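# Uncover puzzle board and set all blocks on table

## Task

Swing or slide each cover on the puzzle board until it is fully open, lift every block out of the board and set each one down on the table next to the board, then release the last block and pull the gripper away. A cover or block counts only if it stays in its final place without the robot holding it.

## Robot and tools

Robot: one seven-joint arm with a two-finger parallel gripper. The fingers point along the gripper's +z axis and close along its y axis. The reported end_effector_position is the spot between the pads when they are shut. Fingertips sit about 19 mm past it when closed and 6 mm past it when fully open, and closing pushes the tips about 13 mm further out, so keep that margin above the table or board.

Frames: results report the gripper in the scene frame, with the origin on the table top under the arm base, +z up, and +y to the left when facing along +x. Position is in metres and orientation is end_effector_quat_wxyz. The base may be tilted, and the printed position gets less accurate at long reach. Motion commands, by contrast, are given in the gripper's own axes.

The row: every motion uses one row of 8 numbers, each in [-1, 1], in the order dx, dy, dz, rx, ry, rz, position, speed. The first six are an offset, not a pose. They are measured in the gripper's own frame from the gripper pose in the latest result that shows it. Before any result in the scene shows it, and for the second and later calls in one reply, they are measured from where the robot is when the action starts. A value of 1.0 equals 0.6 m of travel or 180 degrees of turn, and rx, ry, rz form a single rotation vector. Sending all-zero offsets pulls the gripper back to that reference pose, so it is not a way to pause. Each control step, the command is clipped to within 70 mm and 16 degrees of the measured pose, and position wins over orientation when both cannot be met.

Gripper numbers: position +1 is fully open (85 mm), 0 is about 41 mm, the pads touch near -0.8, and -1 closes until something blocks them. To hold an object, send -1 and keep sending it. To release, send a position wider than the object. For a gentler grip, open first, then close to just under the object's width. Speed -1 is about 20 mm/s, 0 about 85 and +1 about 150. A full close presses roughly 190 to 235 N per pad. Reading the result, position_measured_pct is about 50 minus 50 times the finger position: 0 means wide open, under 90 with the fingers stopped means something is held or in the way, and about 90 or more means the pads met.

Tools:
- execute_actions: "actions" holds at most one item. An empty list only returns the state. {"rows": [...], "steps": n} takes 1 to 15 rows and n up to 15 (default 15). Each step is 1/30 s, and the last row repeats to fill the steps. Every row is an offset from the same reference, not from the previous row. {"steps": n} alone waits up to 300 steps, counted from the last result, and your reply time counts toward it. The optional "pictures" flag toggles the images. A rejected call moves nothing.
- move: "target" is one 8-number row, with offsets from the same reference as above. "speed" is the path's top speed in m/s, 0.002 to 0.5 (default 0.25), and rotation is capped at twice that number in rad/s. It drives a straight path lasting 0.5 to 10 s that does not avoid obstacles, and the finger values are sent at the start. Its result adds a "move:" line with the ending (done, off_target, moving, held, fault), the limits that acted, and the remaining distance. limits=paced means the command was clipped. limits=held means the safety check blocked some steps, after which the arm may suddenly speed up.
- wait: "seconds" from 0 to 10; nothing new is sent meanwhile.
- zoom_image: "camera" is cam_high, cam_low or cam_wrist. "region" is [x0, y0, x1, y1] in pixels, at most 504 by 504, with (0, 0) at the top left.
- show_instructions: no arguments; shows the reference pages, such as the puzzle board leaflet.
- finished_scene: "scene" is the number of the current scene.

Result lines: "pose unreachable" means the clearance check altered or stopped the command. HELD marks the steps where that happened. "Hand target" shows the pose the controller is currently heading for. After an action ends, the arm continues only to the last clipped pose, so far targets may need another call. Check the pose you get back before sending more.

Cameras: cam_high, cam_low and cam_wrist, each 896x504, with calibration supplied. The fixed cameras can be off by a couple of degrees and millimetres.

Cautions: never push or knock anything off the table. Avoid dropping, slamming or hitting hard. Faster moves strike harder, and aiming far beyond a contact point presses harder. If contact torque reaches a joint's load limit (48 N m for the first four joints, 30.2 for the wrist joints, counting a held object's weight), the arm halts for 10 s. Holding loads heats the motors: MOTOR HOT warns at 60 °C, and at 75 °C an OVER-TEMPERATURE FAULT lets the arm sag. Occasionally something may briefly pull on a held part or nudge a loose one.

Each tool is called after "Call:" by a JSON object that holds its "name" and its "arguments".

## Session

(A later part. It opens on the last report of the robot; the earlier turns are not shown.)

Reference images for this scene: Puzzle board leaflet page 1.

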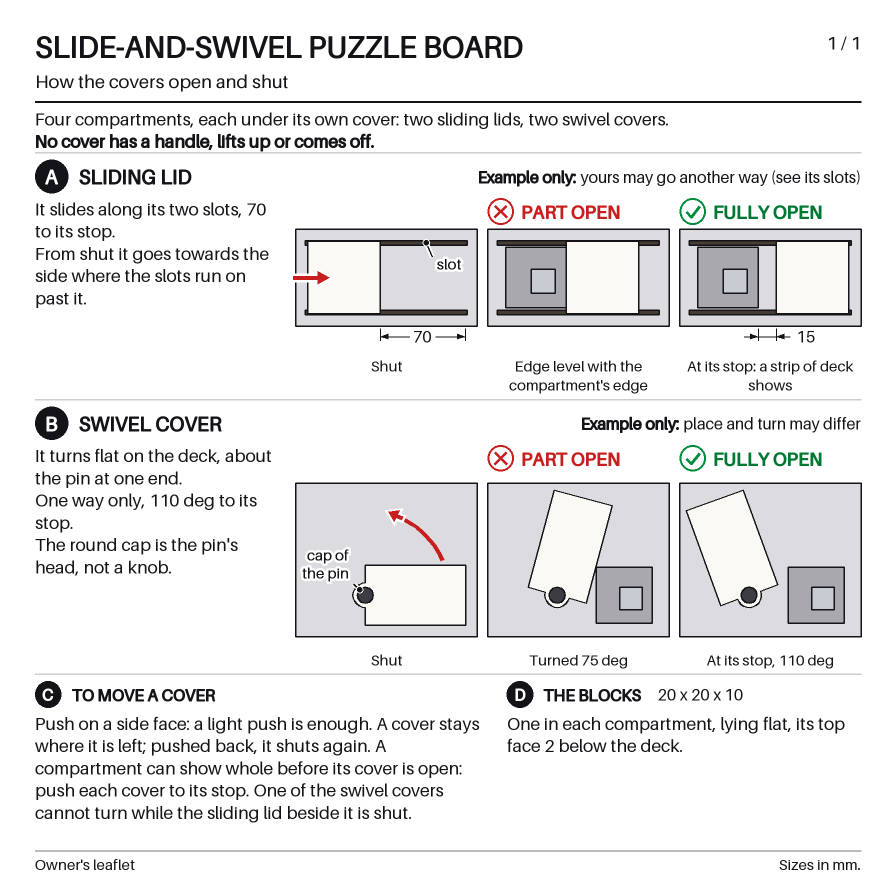

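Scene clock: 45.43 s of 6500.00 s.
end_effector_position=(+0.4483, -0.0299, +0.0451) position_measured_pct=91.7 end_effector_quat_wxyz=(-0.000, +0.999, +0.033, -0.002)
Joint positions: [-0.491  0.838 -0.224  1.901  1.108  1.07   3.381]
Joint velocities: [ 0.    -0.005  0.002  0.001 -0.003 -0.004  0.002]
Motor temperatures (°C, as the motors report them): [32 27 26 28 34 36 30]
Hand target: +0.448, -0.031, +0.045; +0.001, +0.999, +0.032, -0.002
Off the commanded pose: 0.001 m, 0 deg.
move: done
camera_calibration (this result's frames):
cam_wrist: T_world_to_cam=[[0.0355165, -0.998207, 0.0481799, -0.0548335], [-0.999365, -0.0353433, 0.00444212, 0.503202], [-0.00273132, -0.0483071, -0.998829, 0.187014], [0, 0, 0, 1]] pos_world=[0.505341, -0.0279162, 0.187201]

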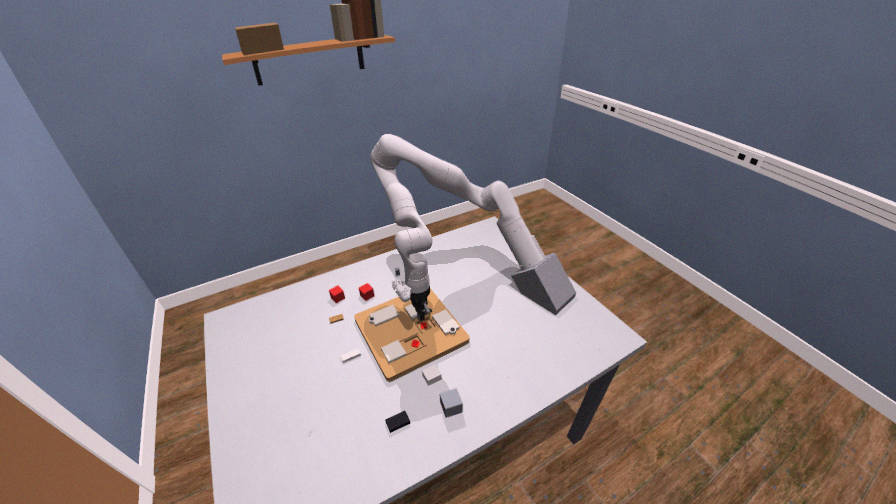

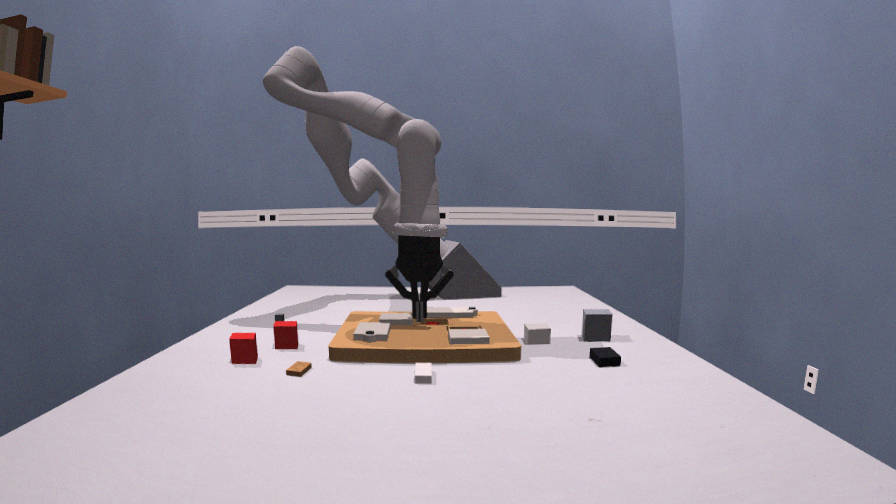

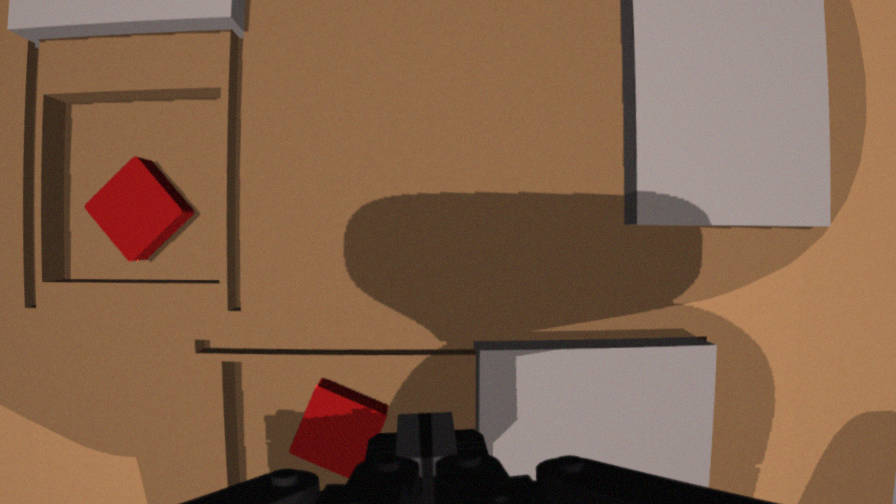

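Call:
{"name": "move", "arguments": {"target": [0,0.005,0,0,0,0,-1,0], "speed": 0.02}}

Call:
{"name": "move", "arguments": {"target": [0,-0.01,-0.035,0,0.001,0,-1,0], "speed": 0.1}}

Call:
{"name": "move", "arguments": {"target": [-0.177,-0.066,0,0,0,0,-1,0], "speed": 0.2}}

Call:
{"name": "move", "arguments": {"target": [0,0,0.036,0,0,0,-1,0], "speed": 0.05}}

Call:
{"name": "move", "arguments": {"target": [0.072,0.02,0,0,0,0,-1,0], "speed": 0.04}}

Scene clock: 56.97 s of 6500.00 s.
end_effector_position=(+0.4484, -0.0304, +0.0457) position_measured_pct=91.7 end_effector_quat_wxyz=(-0.002, +0.999, +0.034, -0.001)
Joint positions: [-0.489  0.833 -0.224  1.904  1.107  1.065  3.386]
Joint velocities: [-0.003 -0.001  0.005 -0.    -0.002 -0.003  0.001]
Motor temperatures (°C, as the motors report them): [32 27 26 28 34 36 30]
Hand target: +0.449, -0.033, +0.045; -0.000, +0.999, +0.033, -0.002
Off the commanded pose: 0.003 m, 0 deg.
After step 90, 7.83 s passed at rest.
move: done
camera_calibration (this result's frames):
cam_wrist: T_world_to_cam=[[0.0377516, -0.998334, 0.0436266, -0.056114], [-0.999286, -0.0376476, 0.00320232, 0.503266], [-0.00155455, -0.0437163, -0.999043, 0.187296], [0, 0, 0, 1]] pos_world=[0.505316, -0.0288859, 0.187953]

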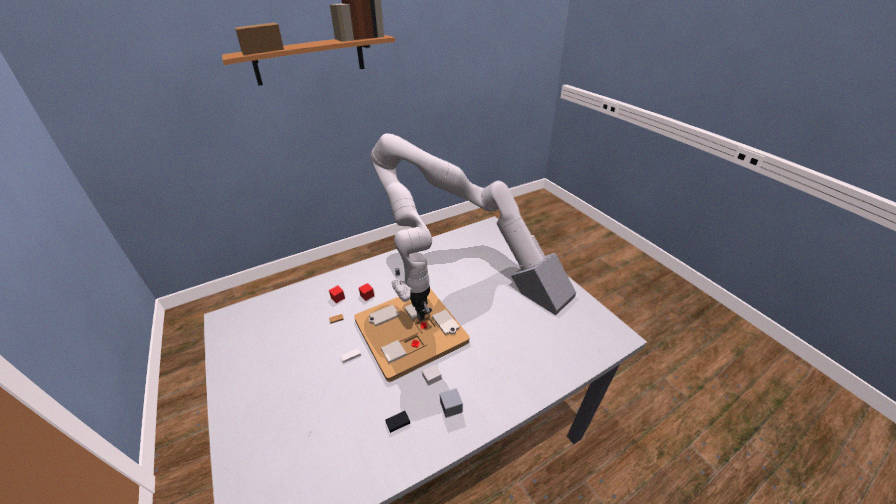

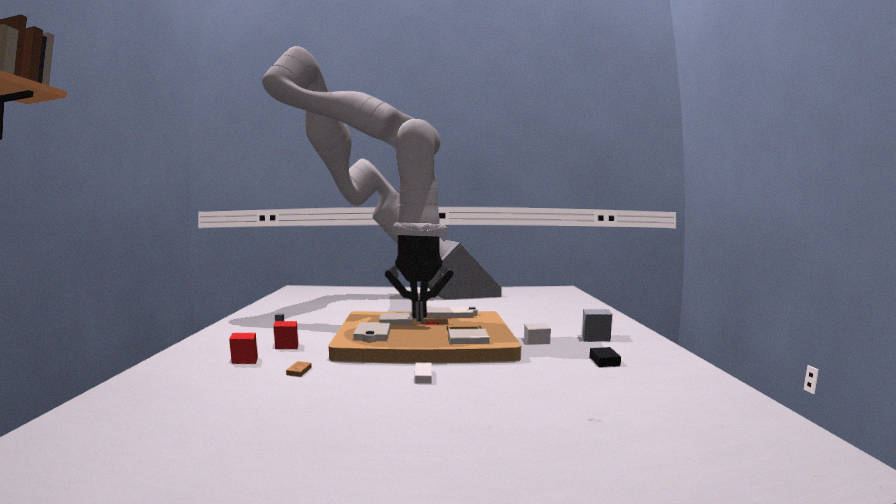

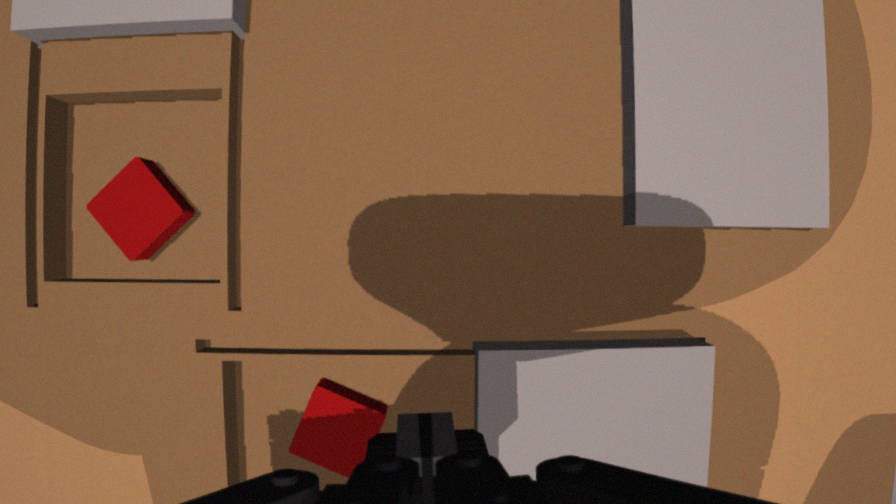

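Scene clock: 57.67 s of 6500.00 s.
end_effector_position=(+0.4480, -0.0245, +0.0667) position_measured_pct=91.7 end_effector_quat_wxyz=(-0.002, +0.999, +0.034, -0.000)
Joint positions: [-0.519  0.814 -0.243  1.889  1.068  1.103  3.397]
Joint velocities: [-0.002 -0.002 -0.001  0.     0.001  0.002 -0.   ]
Motor temperatures (°C, as the motors report them): [32 27 26 28 34 36 30]
Hand target: +0.448, -0.024, +0.067; -0.002, +0.999, +0.034, +0.000
Off the commanded pose: 0.000 m, 0 deg.
move: done
camera_calibration (this result's frames):
cam_wrist: T_world_to_cam=[[0.0375966, -0.998345, 0.0435236, -0.0510972], [-0.999292, -0.0376132, 0.000439899, 0.503173], [0.00119789, -0.0435094, -0.999052, 0.207216], [0, 0, 0, 1]] pos_world=[0.504489, -0.0230709, 0.209022]

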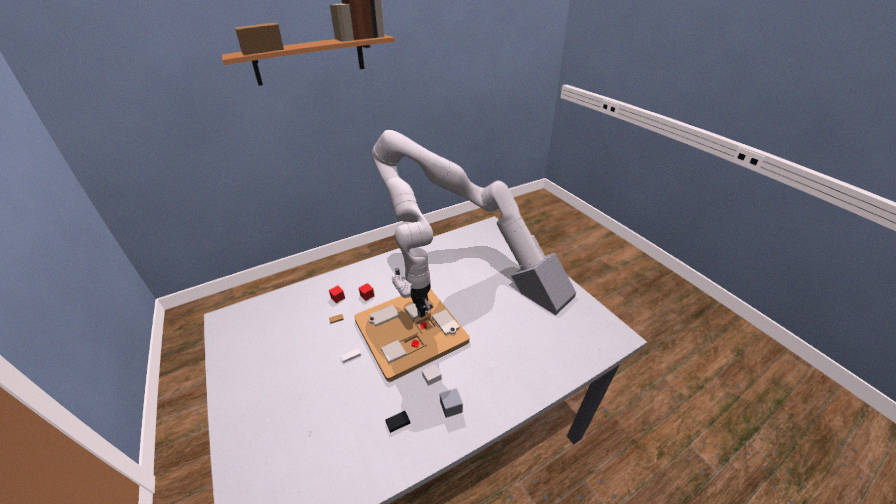

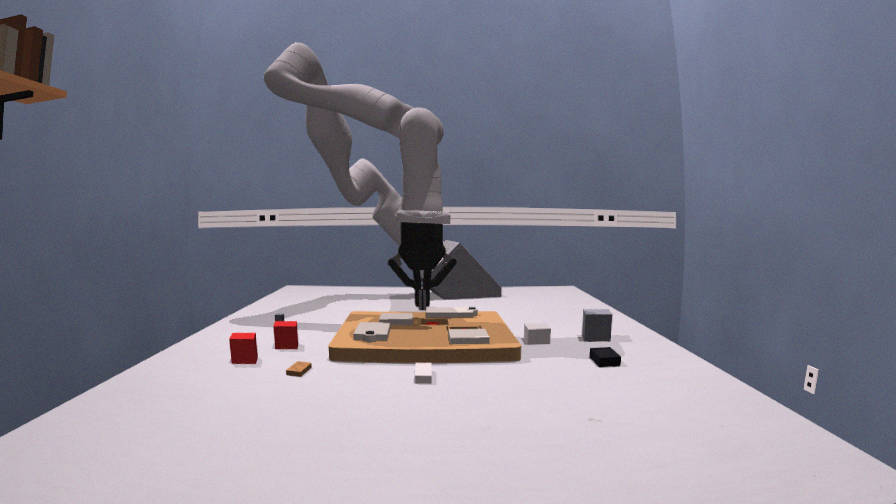

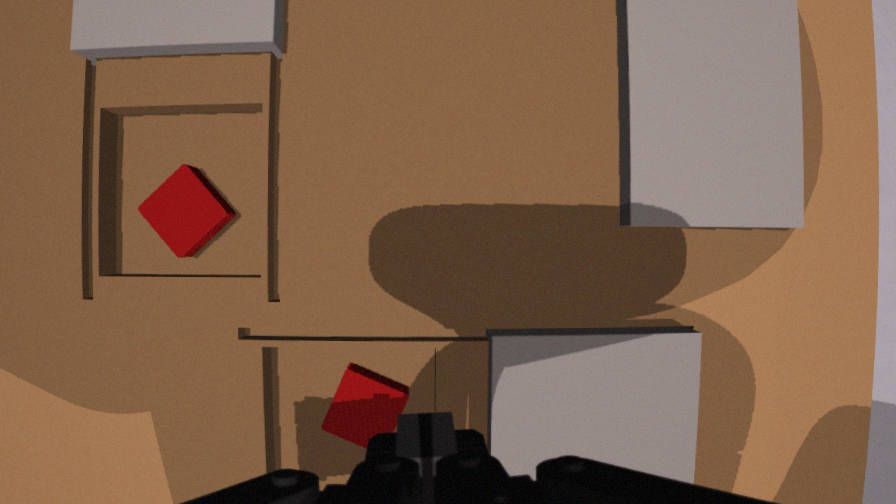

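Scene clock: 58.63 s of 6500.00 s.
end_effector_position=(+0.3396, +0.0079, +0.0667) position_measured_pct=91.7 end_effector_quat_wxyz=(-0.003, +0.999, +0.034, -0.000)
Joint positions: [-0.669  0.859 -0.276  2.155  1.111  1.016  3.013]
Joint velocities: [-0.006  0.004 -0.005  0.002  0.002  0.002 -0.002]
Motor temperatures (°C, as the motors report them): [32 27 26 28 34 36 30]
Hand target: +0.340, +0.008, +0.067; -0.002, +0.999, +0.034, +0.000
Off the commanded pose: 0.000 m, 0 deg.
move: done
camera_calibration (this result's frames):
cam_wrist: T_world_to_cam=[[0.0367171, -0.998388, 0.0432835, -0.0143211], [-0.999325, -0.0367301, 0.000494687, 0.396061], [0.00109592, -0.0432725, -0.999063, 0.208846], [0, 0, 0, 1]] pos_world=[0.396091, 0.00928667, 0.209074]

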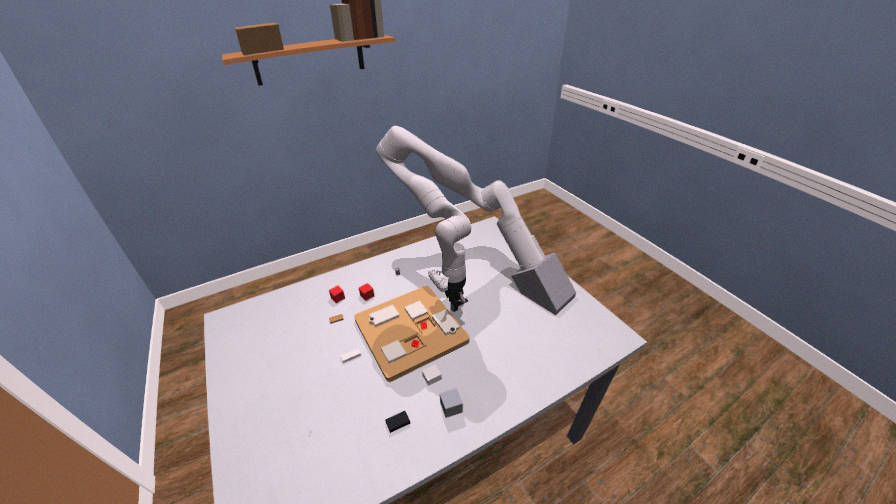

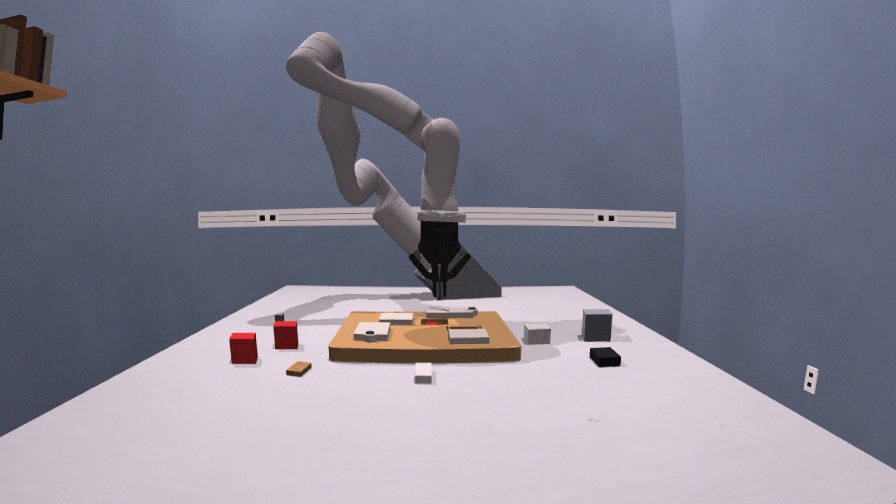

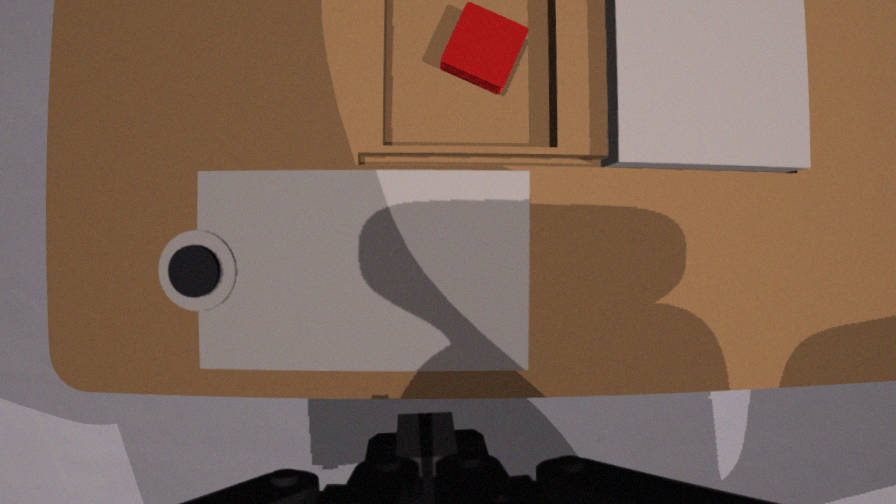

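Scene clock: 59.37 s of 6500.00 s.
end_effector_position=(+0.3398, +0.0080, +0.0452) position_measured_pct=91.7 end_effector_quat_wxyz=(-0.003, +0.999, +0.034, +0.000)
Joint positions: [-0.649  0.898 -0.248  2.167  1.176  0.978  2.971]
Joint velocities: [ 0.001  0.003  0.001  0.001 -0.001 -0.002  0.   ]
Motor temperatures (°C, as the motors report them): [32 27 26 28 34 36 30]
Hand target: +0.340, +0.008, +0.045; -0.003, +0.999, +0.034, -0.000
Off the commanded pose: 0.000 m, 0 deg.
move: done
camera_calibration (this result's frames):
cam_wrist: T_world_to_cam=[[0.0364805, -0.998402, 0.0431668, -0.0131887], [-0.999333, -0.0365131, 0.0000311278, 0.396253], [0.00154508, -0.0431391, -0.999068, 0.187228], [0, 0, 0, 1]] pos_world=[0.396181, 0.00937763, 0.18761]

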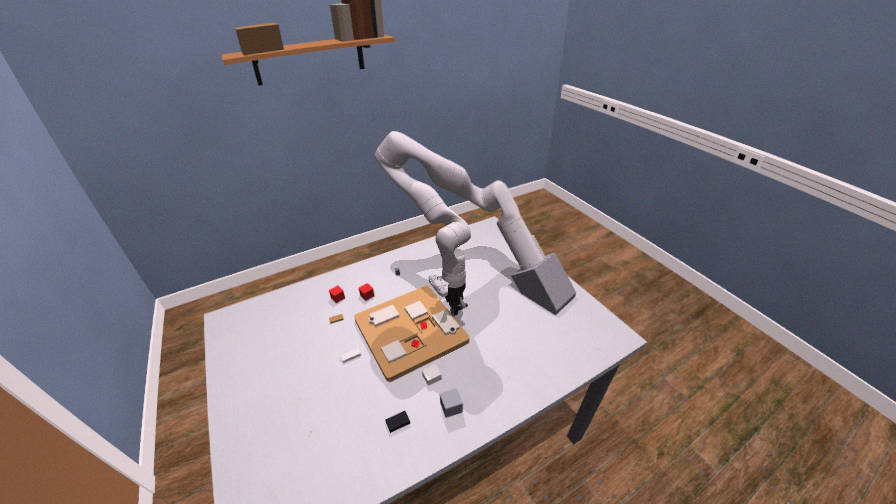

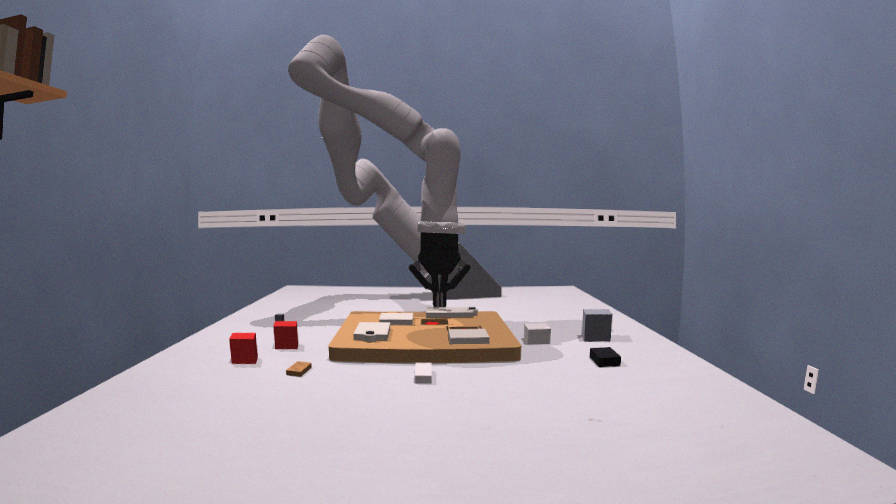

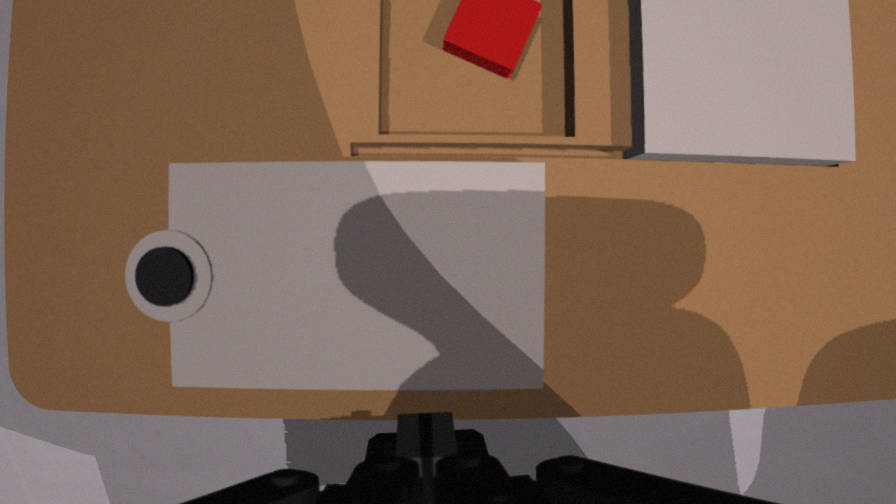

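Scene clock: 60.77 s of 6500.00 s.
end_effector_position=(+0.3835, -0.0012, +0.0452) position_measured_pct=91.7 end_effector_quat_wxyz=(-0.002, +0.999, +0.034, -0.000)
Joint positions: [-0.586  0.874 -0.236  2.062  1.149  1.014  3.137]
Joint velocities: [ 0.001 -0.001  0.001 -0.    -0.002 -0.001  0.001]
Motor temperatures (°C, as the motors report them): [32 27 26 28 34 36 30]
Hand target: +0.384, -0.001, +0.045; -0.003, +0.999, +0.034, +0.000
Off the commanded pose: 0.000 m, 0 deg.
move: done
camera_calibration (this result's frames):
cam_wrist: T_world_to_cam=[[0.0367867, -0.99838, 0.0434158, -0.0241282], [-0.999322, -0.0368079, 0.000311578, 0.439595], [0.00128697, -0.0433978, -0.999057, 0.186803], [0, 0, 0, 1]] pos_world=[0.439944, 0.000198309, 0.187538]

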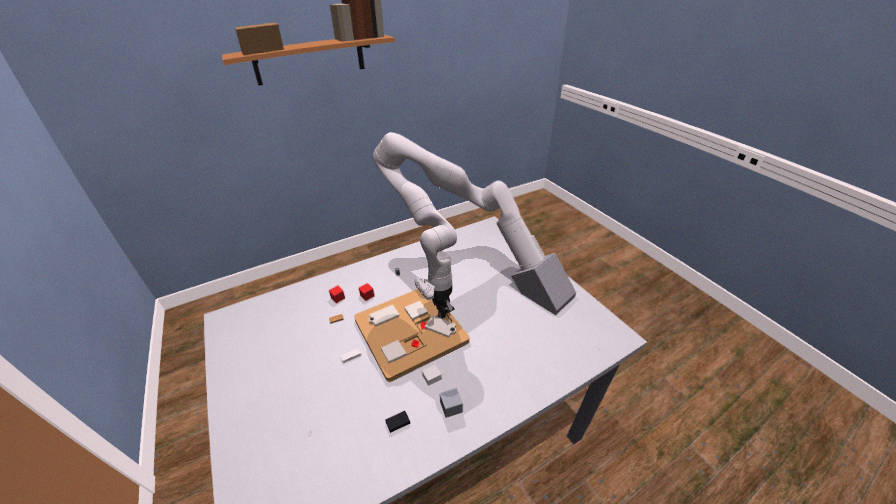

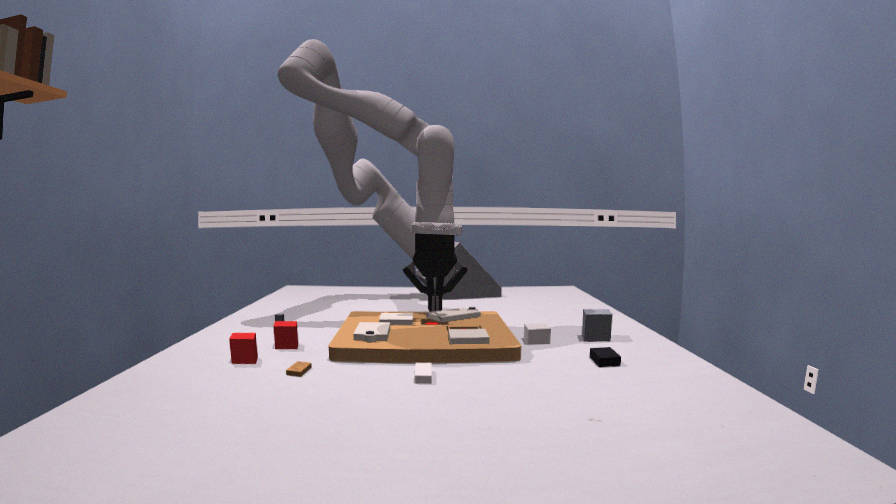

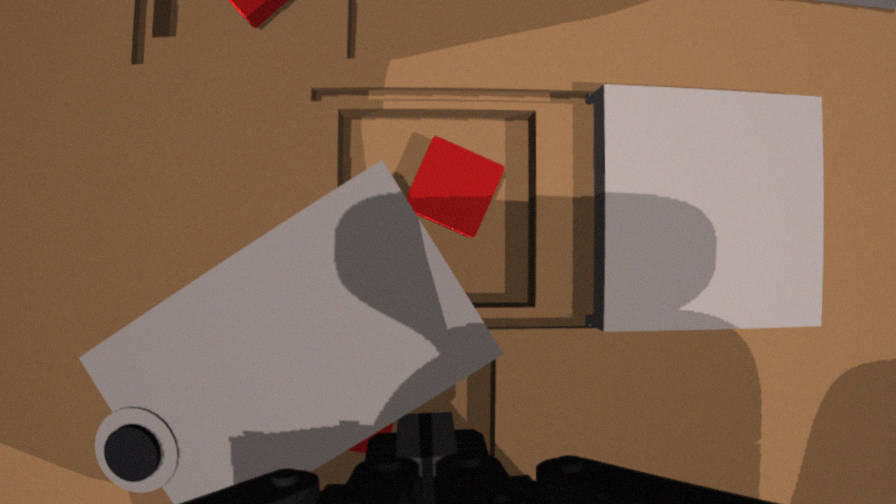

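Call:
{"name": "move", "arguments": {"target": [0.062,-0.015,0,0,0,0,-1,0], "speed": 0.06}}

Call:
{"name": "move", "arguments": {"target": [0.043,-0.042,0,0,0,0,-1,0], "speed": 0.06}}

Call:
{"name": "move", "arguments": {"target": [0.018,-0.046,0,0,0,0,-1,0], "speed": 0.03}}

Scene clock: 68.40 s of 6500.00 s.
end_effector_position=(+0.4200, +0.0101, +0.0453) position_measured_pct=91.7 end_effector_quat_wxyz=(-0.002, +0.999, +0.034, -0.000)
Joint positions: [-0.566  0.902 -0.234  1.936  1.119  1.053  3.246]
Joint velocities: [ 0.001  0.001  0.001 -0.001 -0.001  0.     0.   ]
Motor temperatures (°C, as the motors report them): [32 27 26 28 34 36 30]
Hand target: +0.420, +0.010, +0.045; -0.002, +0.999, +0.034, -0.000
Off the commanded pose: 0.000 m, 0 deg.
After step 90, 3.70 s passed at rest.
move: done
camera_calibration (this result's frames):
cam_wrist: T_world_to_cam=[[0.0367083, -0.998376, 0.0435542, -0.0142152], [-0.999325, -0.0367273, 0.000365072, 0.476479], [0.00123515, -0.0435382, -0.999051, 0.187418], [0, 0, 0, 1]] pos_world=[0.476448, 0.0114675, 0.187685]

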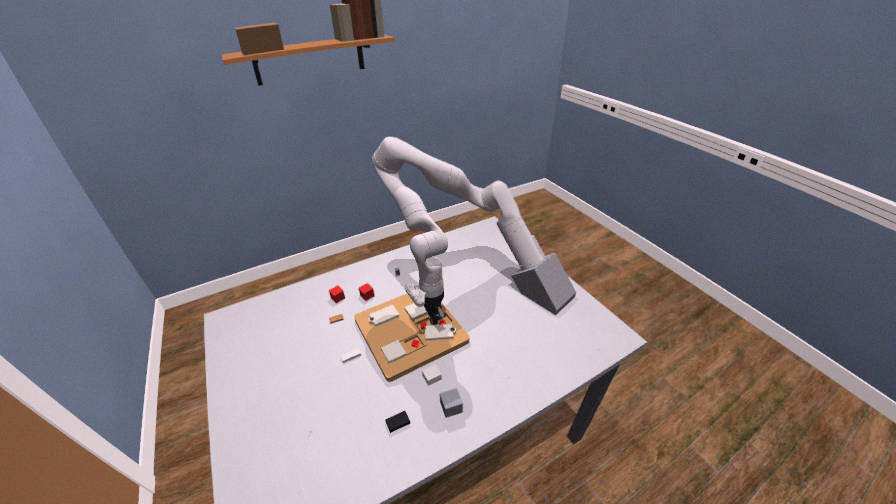

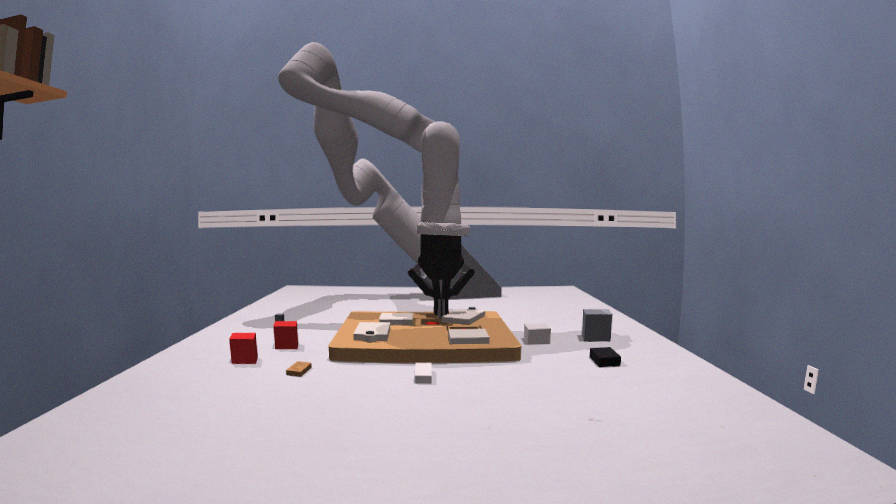

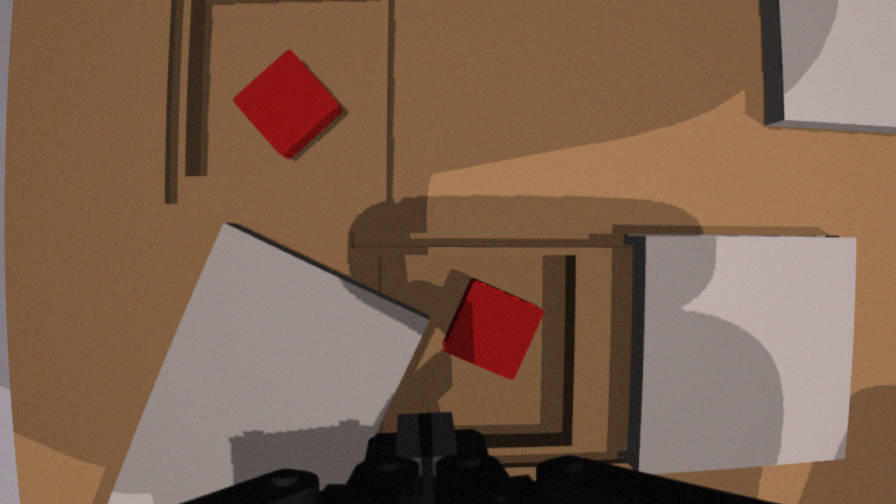

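Scene clock: 69.30 s of 6500.00 s.
end_effector_position=(+0.4442, +0.0366, +0.0456) position_measured_pct=91.7 end_effector_quat_wxyz=(-0.002, +0.999, +0.034, +0.000)
Joint positions: [-0.579  0.962 -0.238  1.817  1.094  1.09   3.299]
Joint velocities: [-0.001  0.004 -0.    -0.001  0.     0.001 -0.   ]
Motor temperatures (°C, as the motors report them): [32 27 26 28 34 36 30]
Hand target: +0.444, +0.037, +0.045; -0.002, +0.999, +0.034, -0.000
Off the commanded pose: 0.000 m, 0 deg.
move: done
camera_calibration (this result's frames):
cam_wrist: T_world_to_cam=[[0.0362647, -0.99839, 0.0436238, 0.0116029], [-0.999341, -0.03629, 0.000213373, 0.501662], [0.00137008, -0.0436028, -0.999048, 0.18877], [0, 0, 0, 1]] pos_world=[0.500652, 0.0380204, 0.187977]

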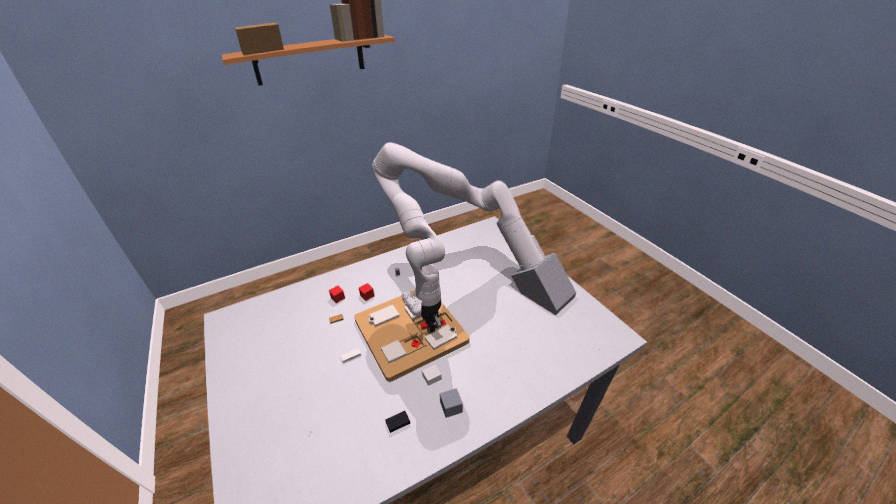

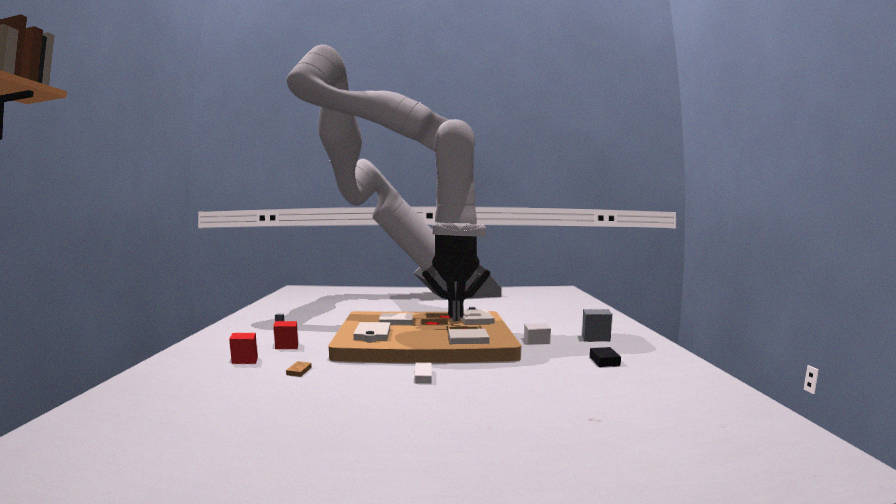

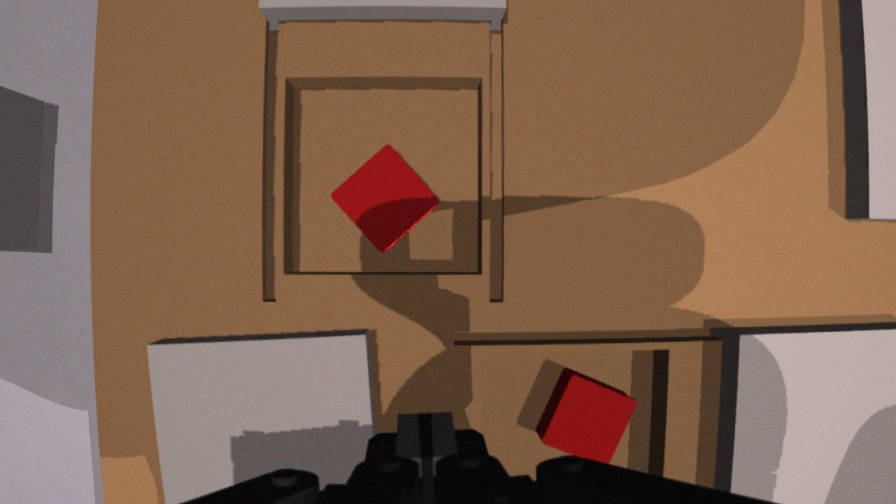

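Scene clock: 70.60 s of 6500.00 s.
end_effector_position=(+0.4545, +0.0589, +0.0450) position_measured_pct=91.7 end_effector_quat_wxyz=(+0.003, +1.000, +0.031, -0.000)
Joint positions: [-0.599  1.017 -0.244  1.738  1.082  1.125  3.306]
Joint velocities: [ 0.007  0.003 -0.012 -0.001  0.008  0.009 -0.004]
Motor temperatures (°C, as the motors report them): [32 27 26 28 34 36 30]
Hand target: +0.453, +0.065, +0.046; -0.002, +0.999, +0.034, -0.000
Off the commanded pose: 0.006 m, 1 deg.
move: off_target
camera_calibration (this result's frames):
cam_wrist: T_world_to_cam=[[0.0309073, -0.99807, 0.0538552, 0.0354956], [-0.999522, -0.0309106, 0.000771411, 0.512508], [0.000894775, -0.0538533, -0.998548, 0.189879], [0, 0, 0, 1]] pos_world=[0.510996, 0.0614947, 0.187296]

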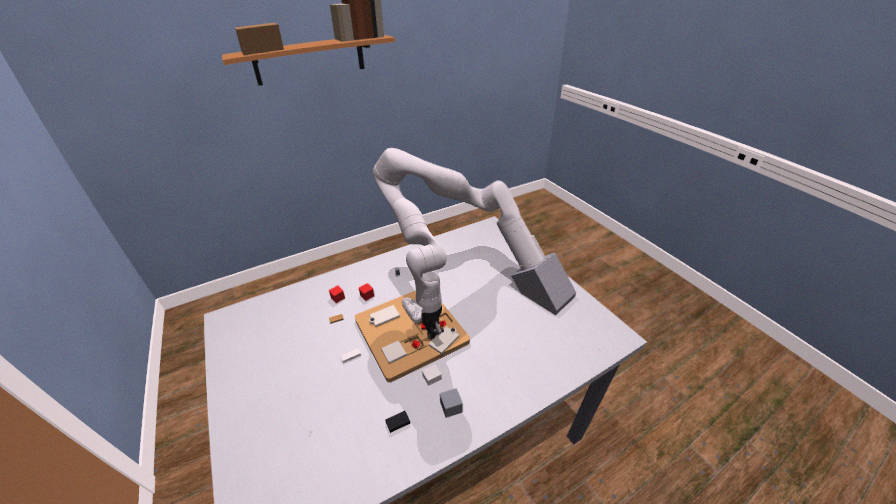

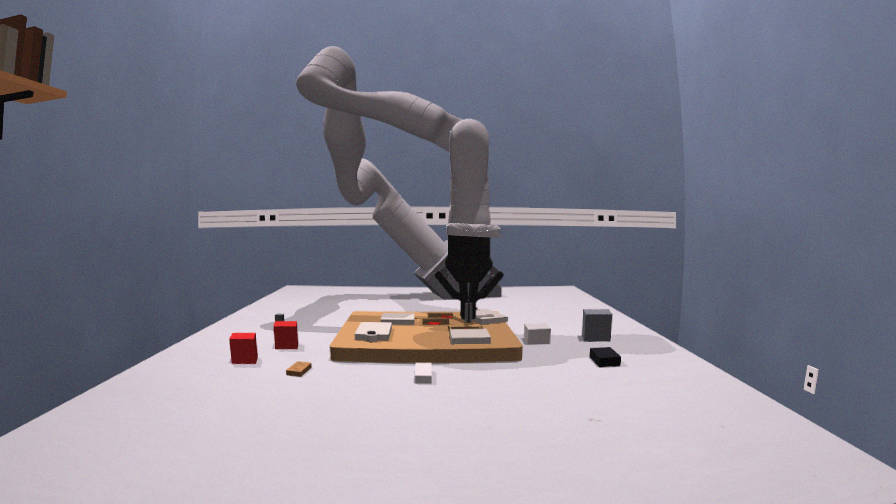

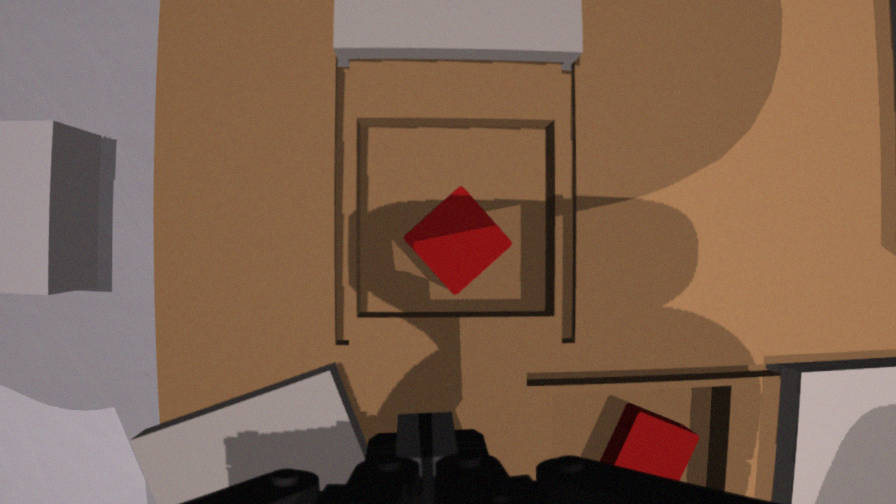

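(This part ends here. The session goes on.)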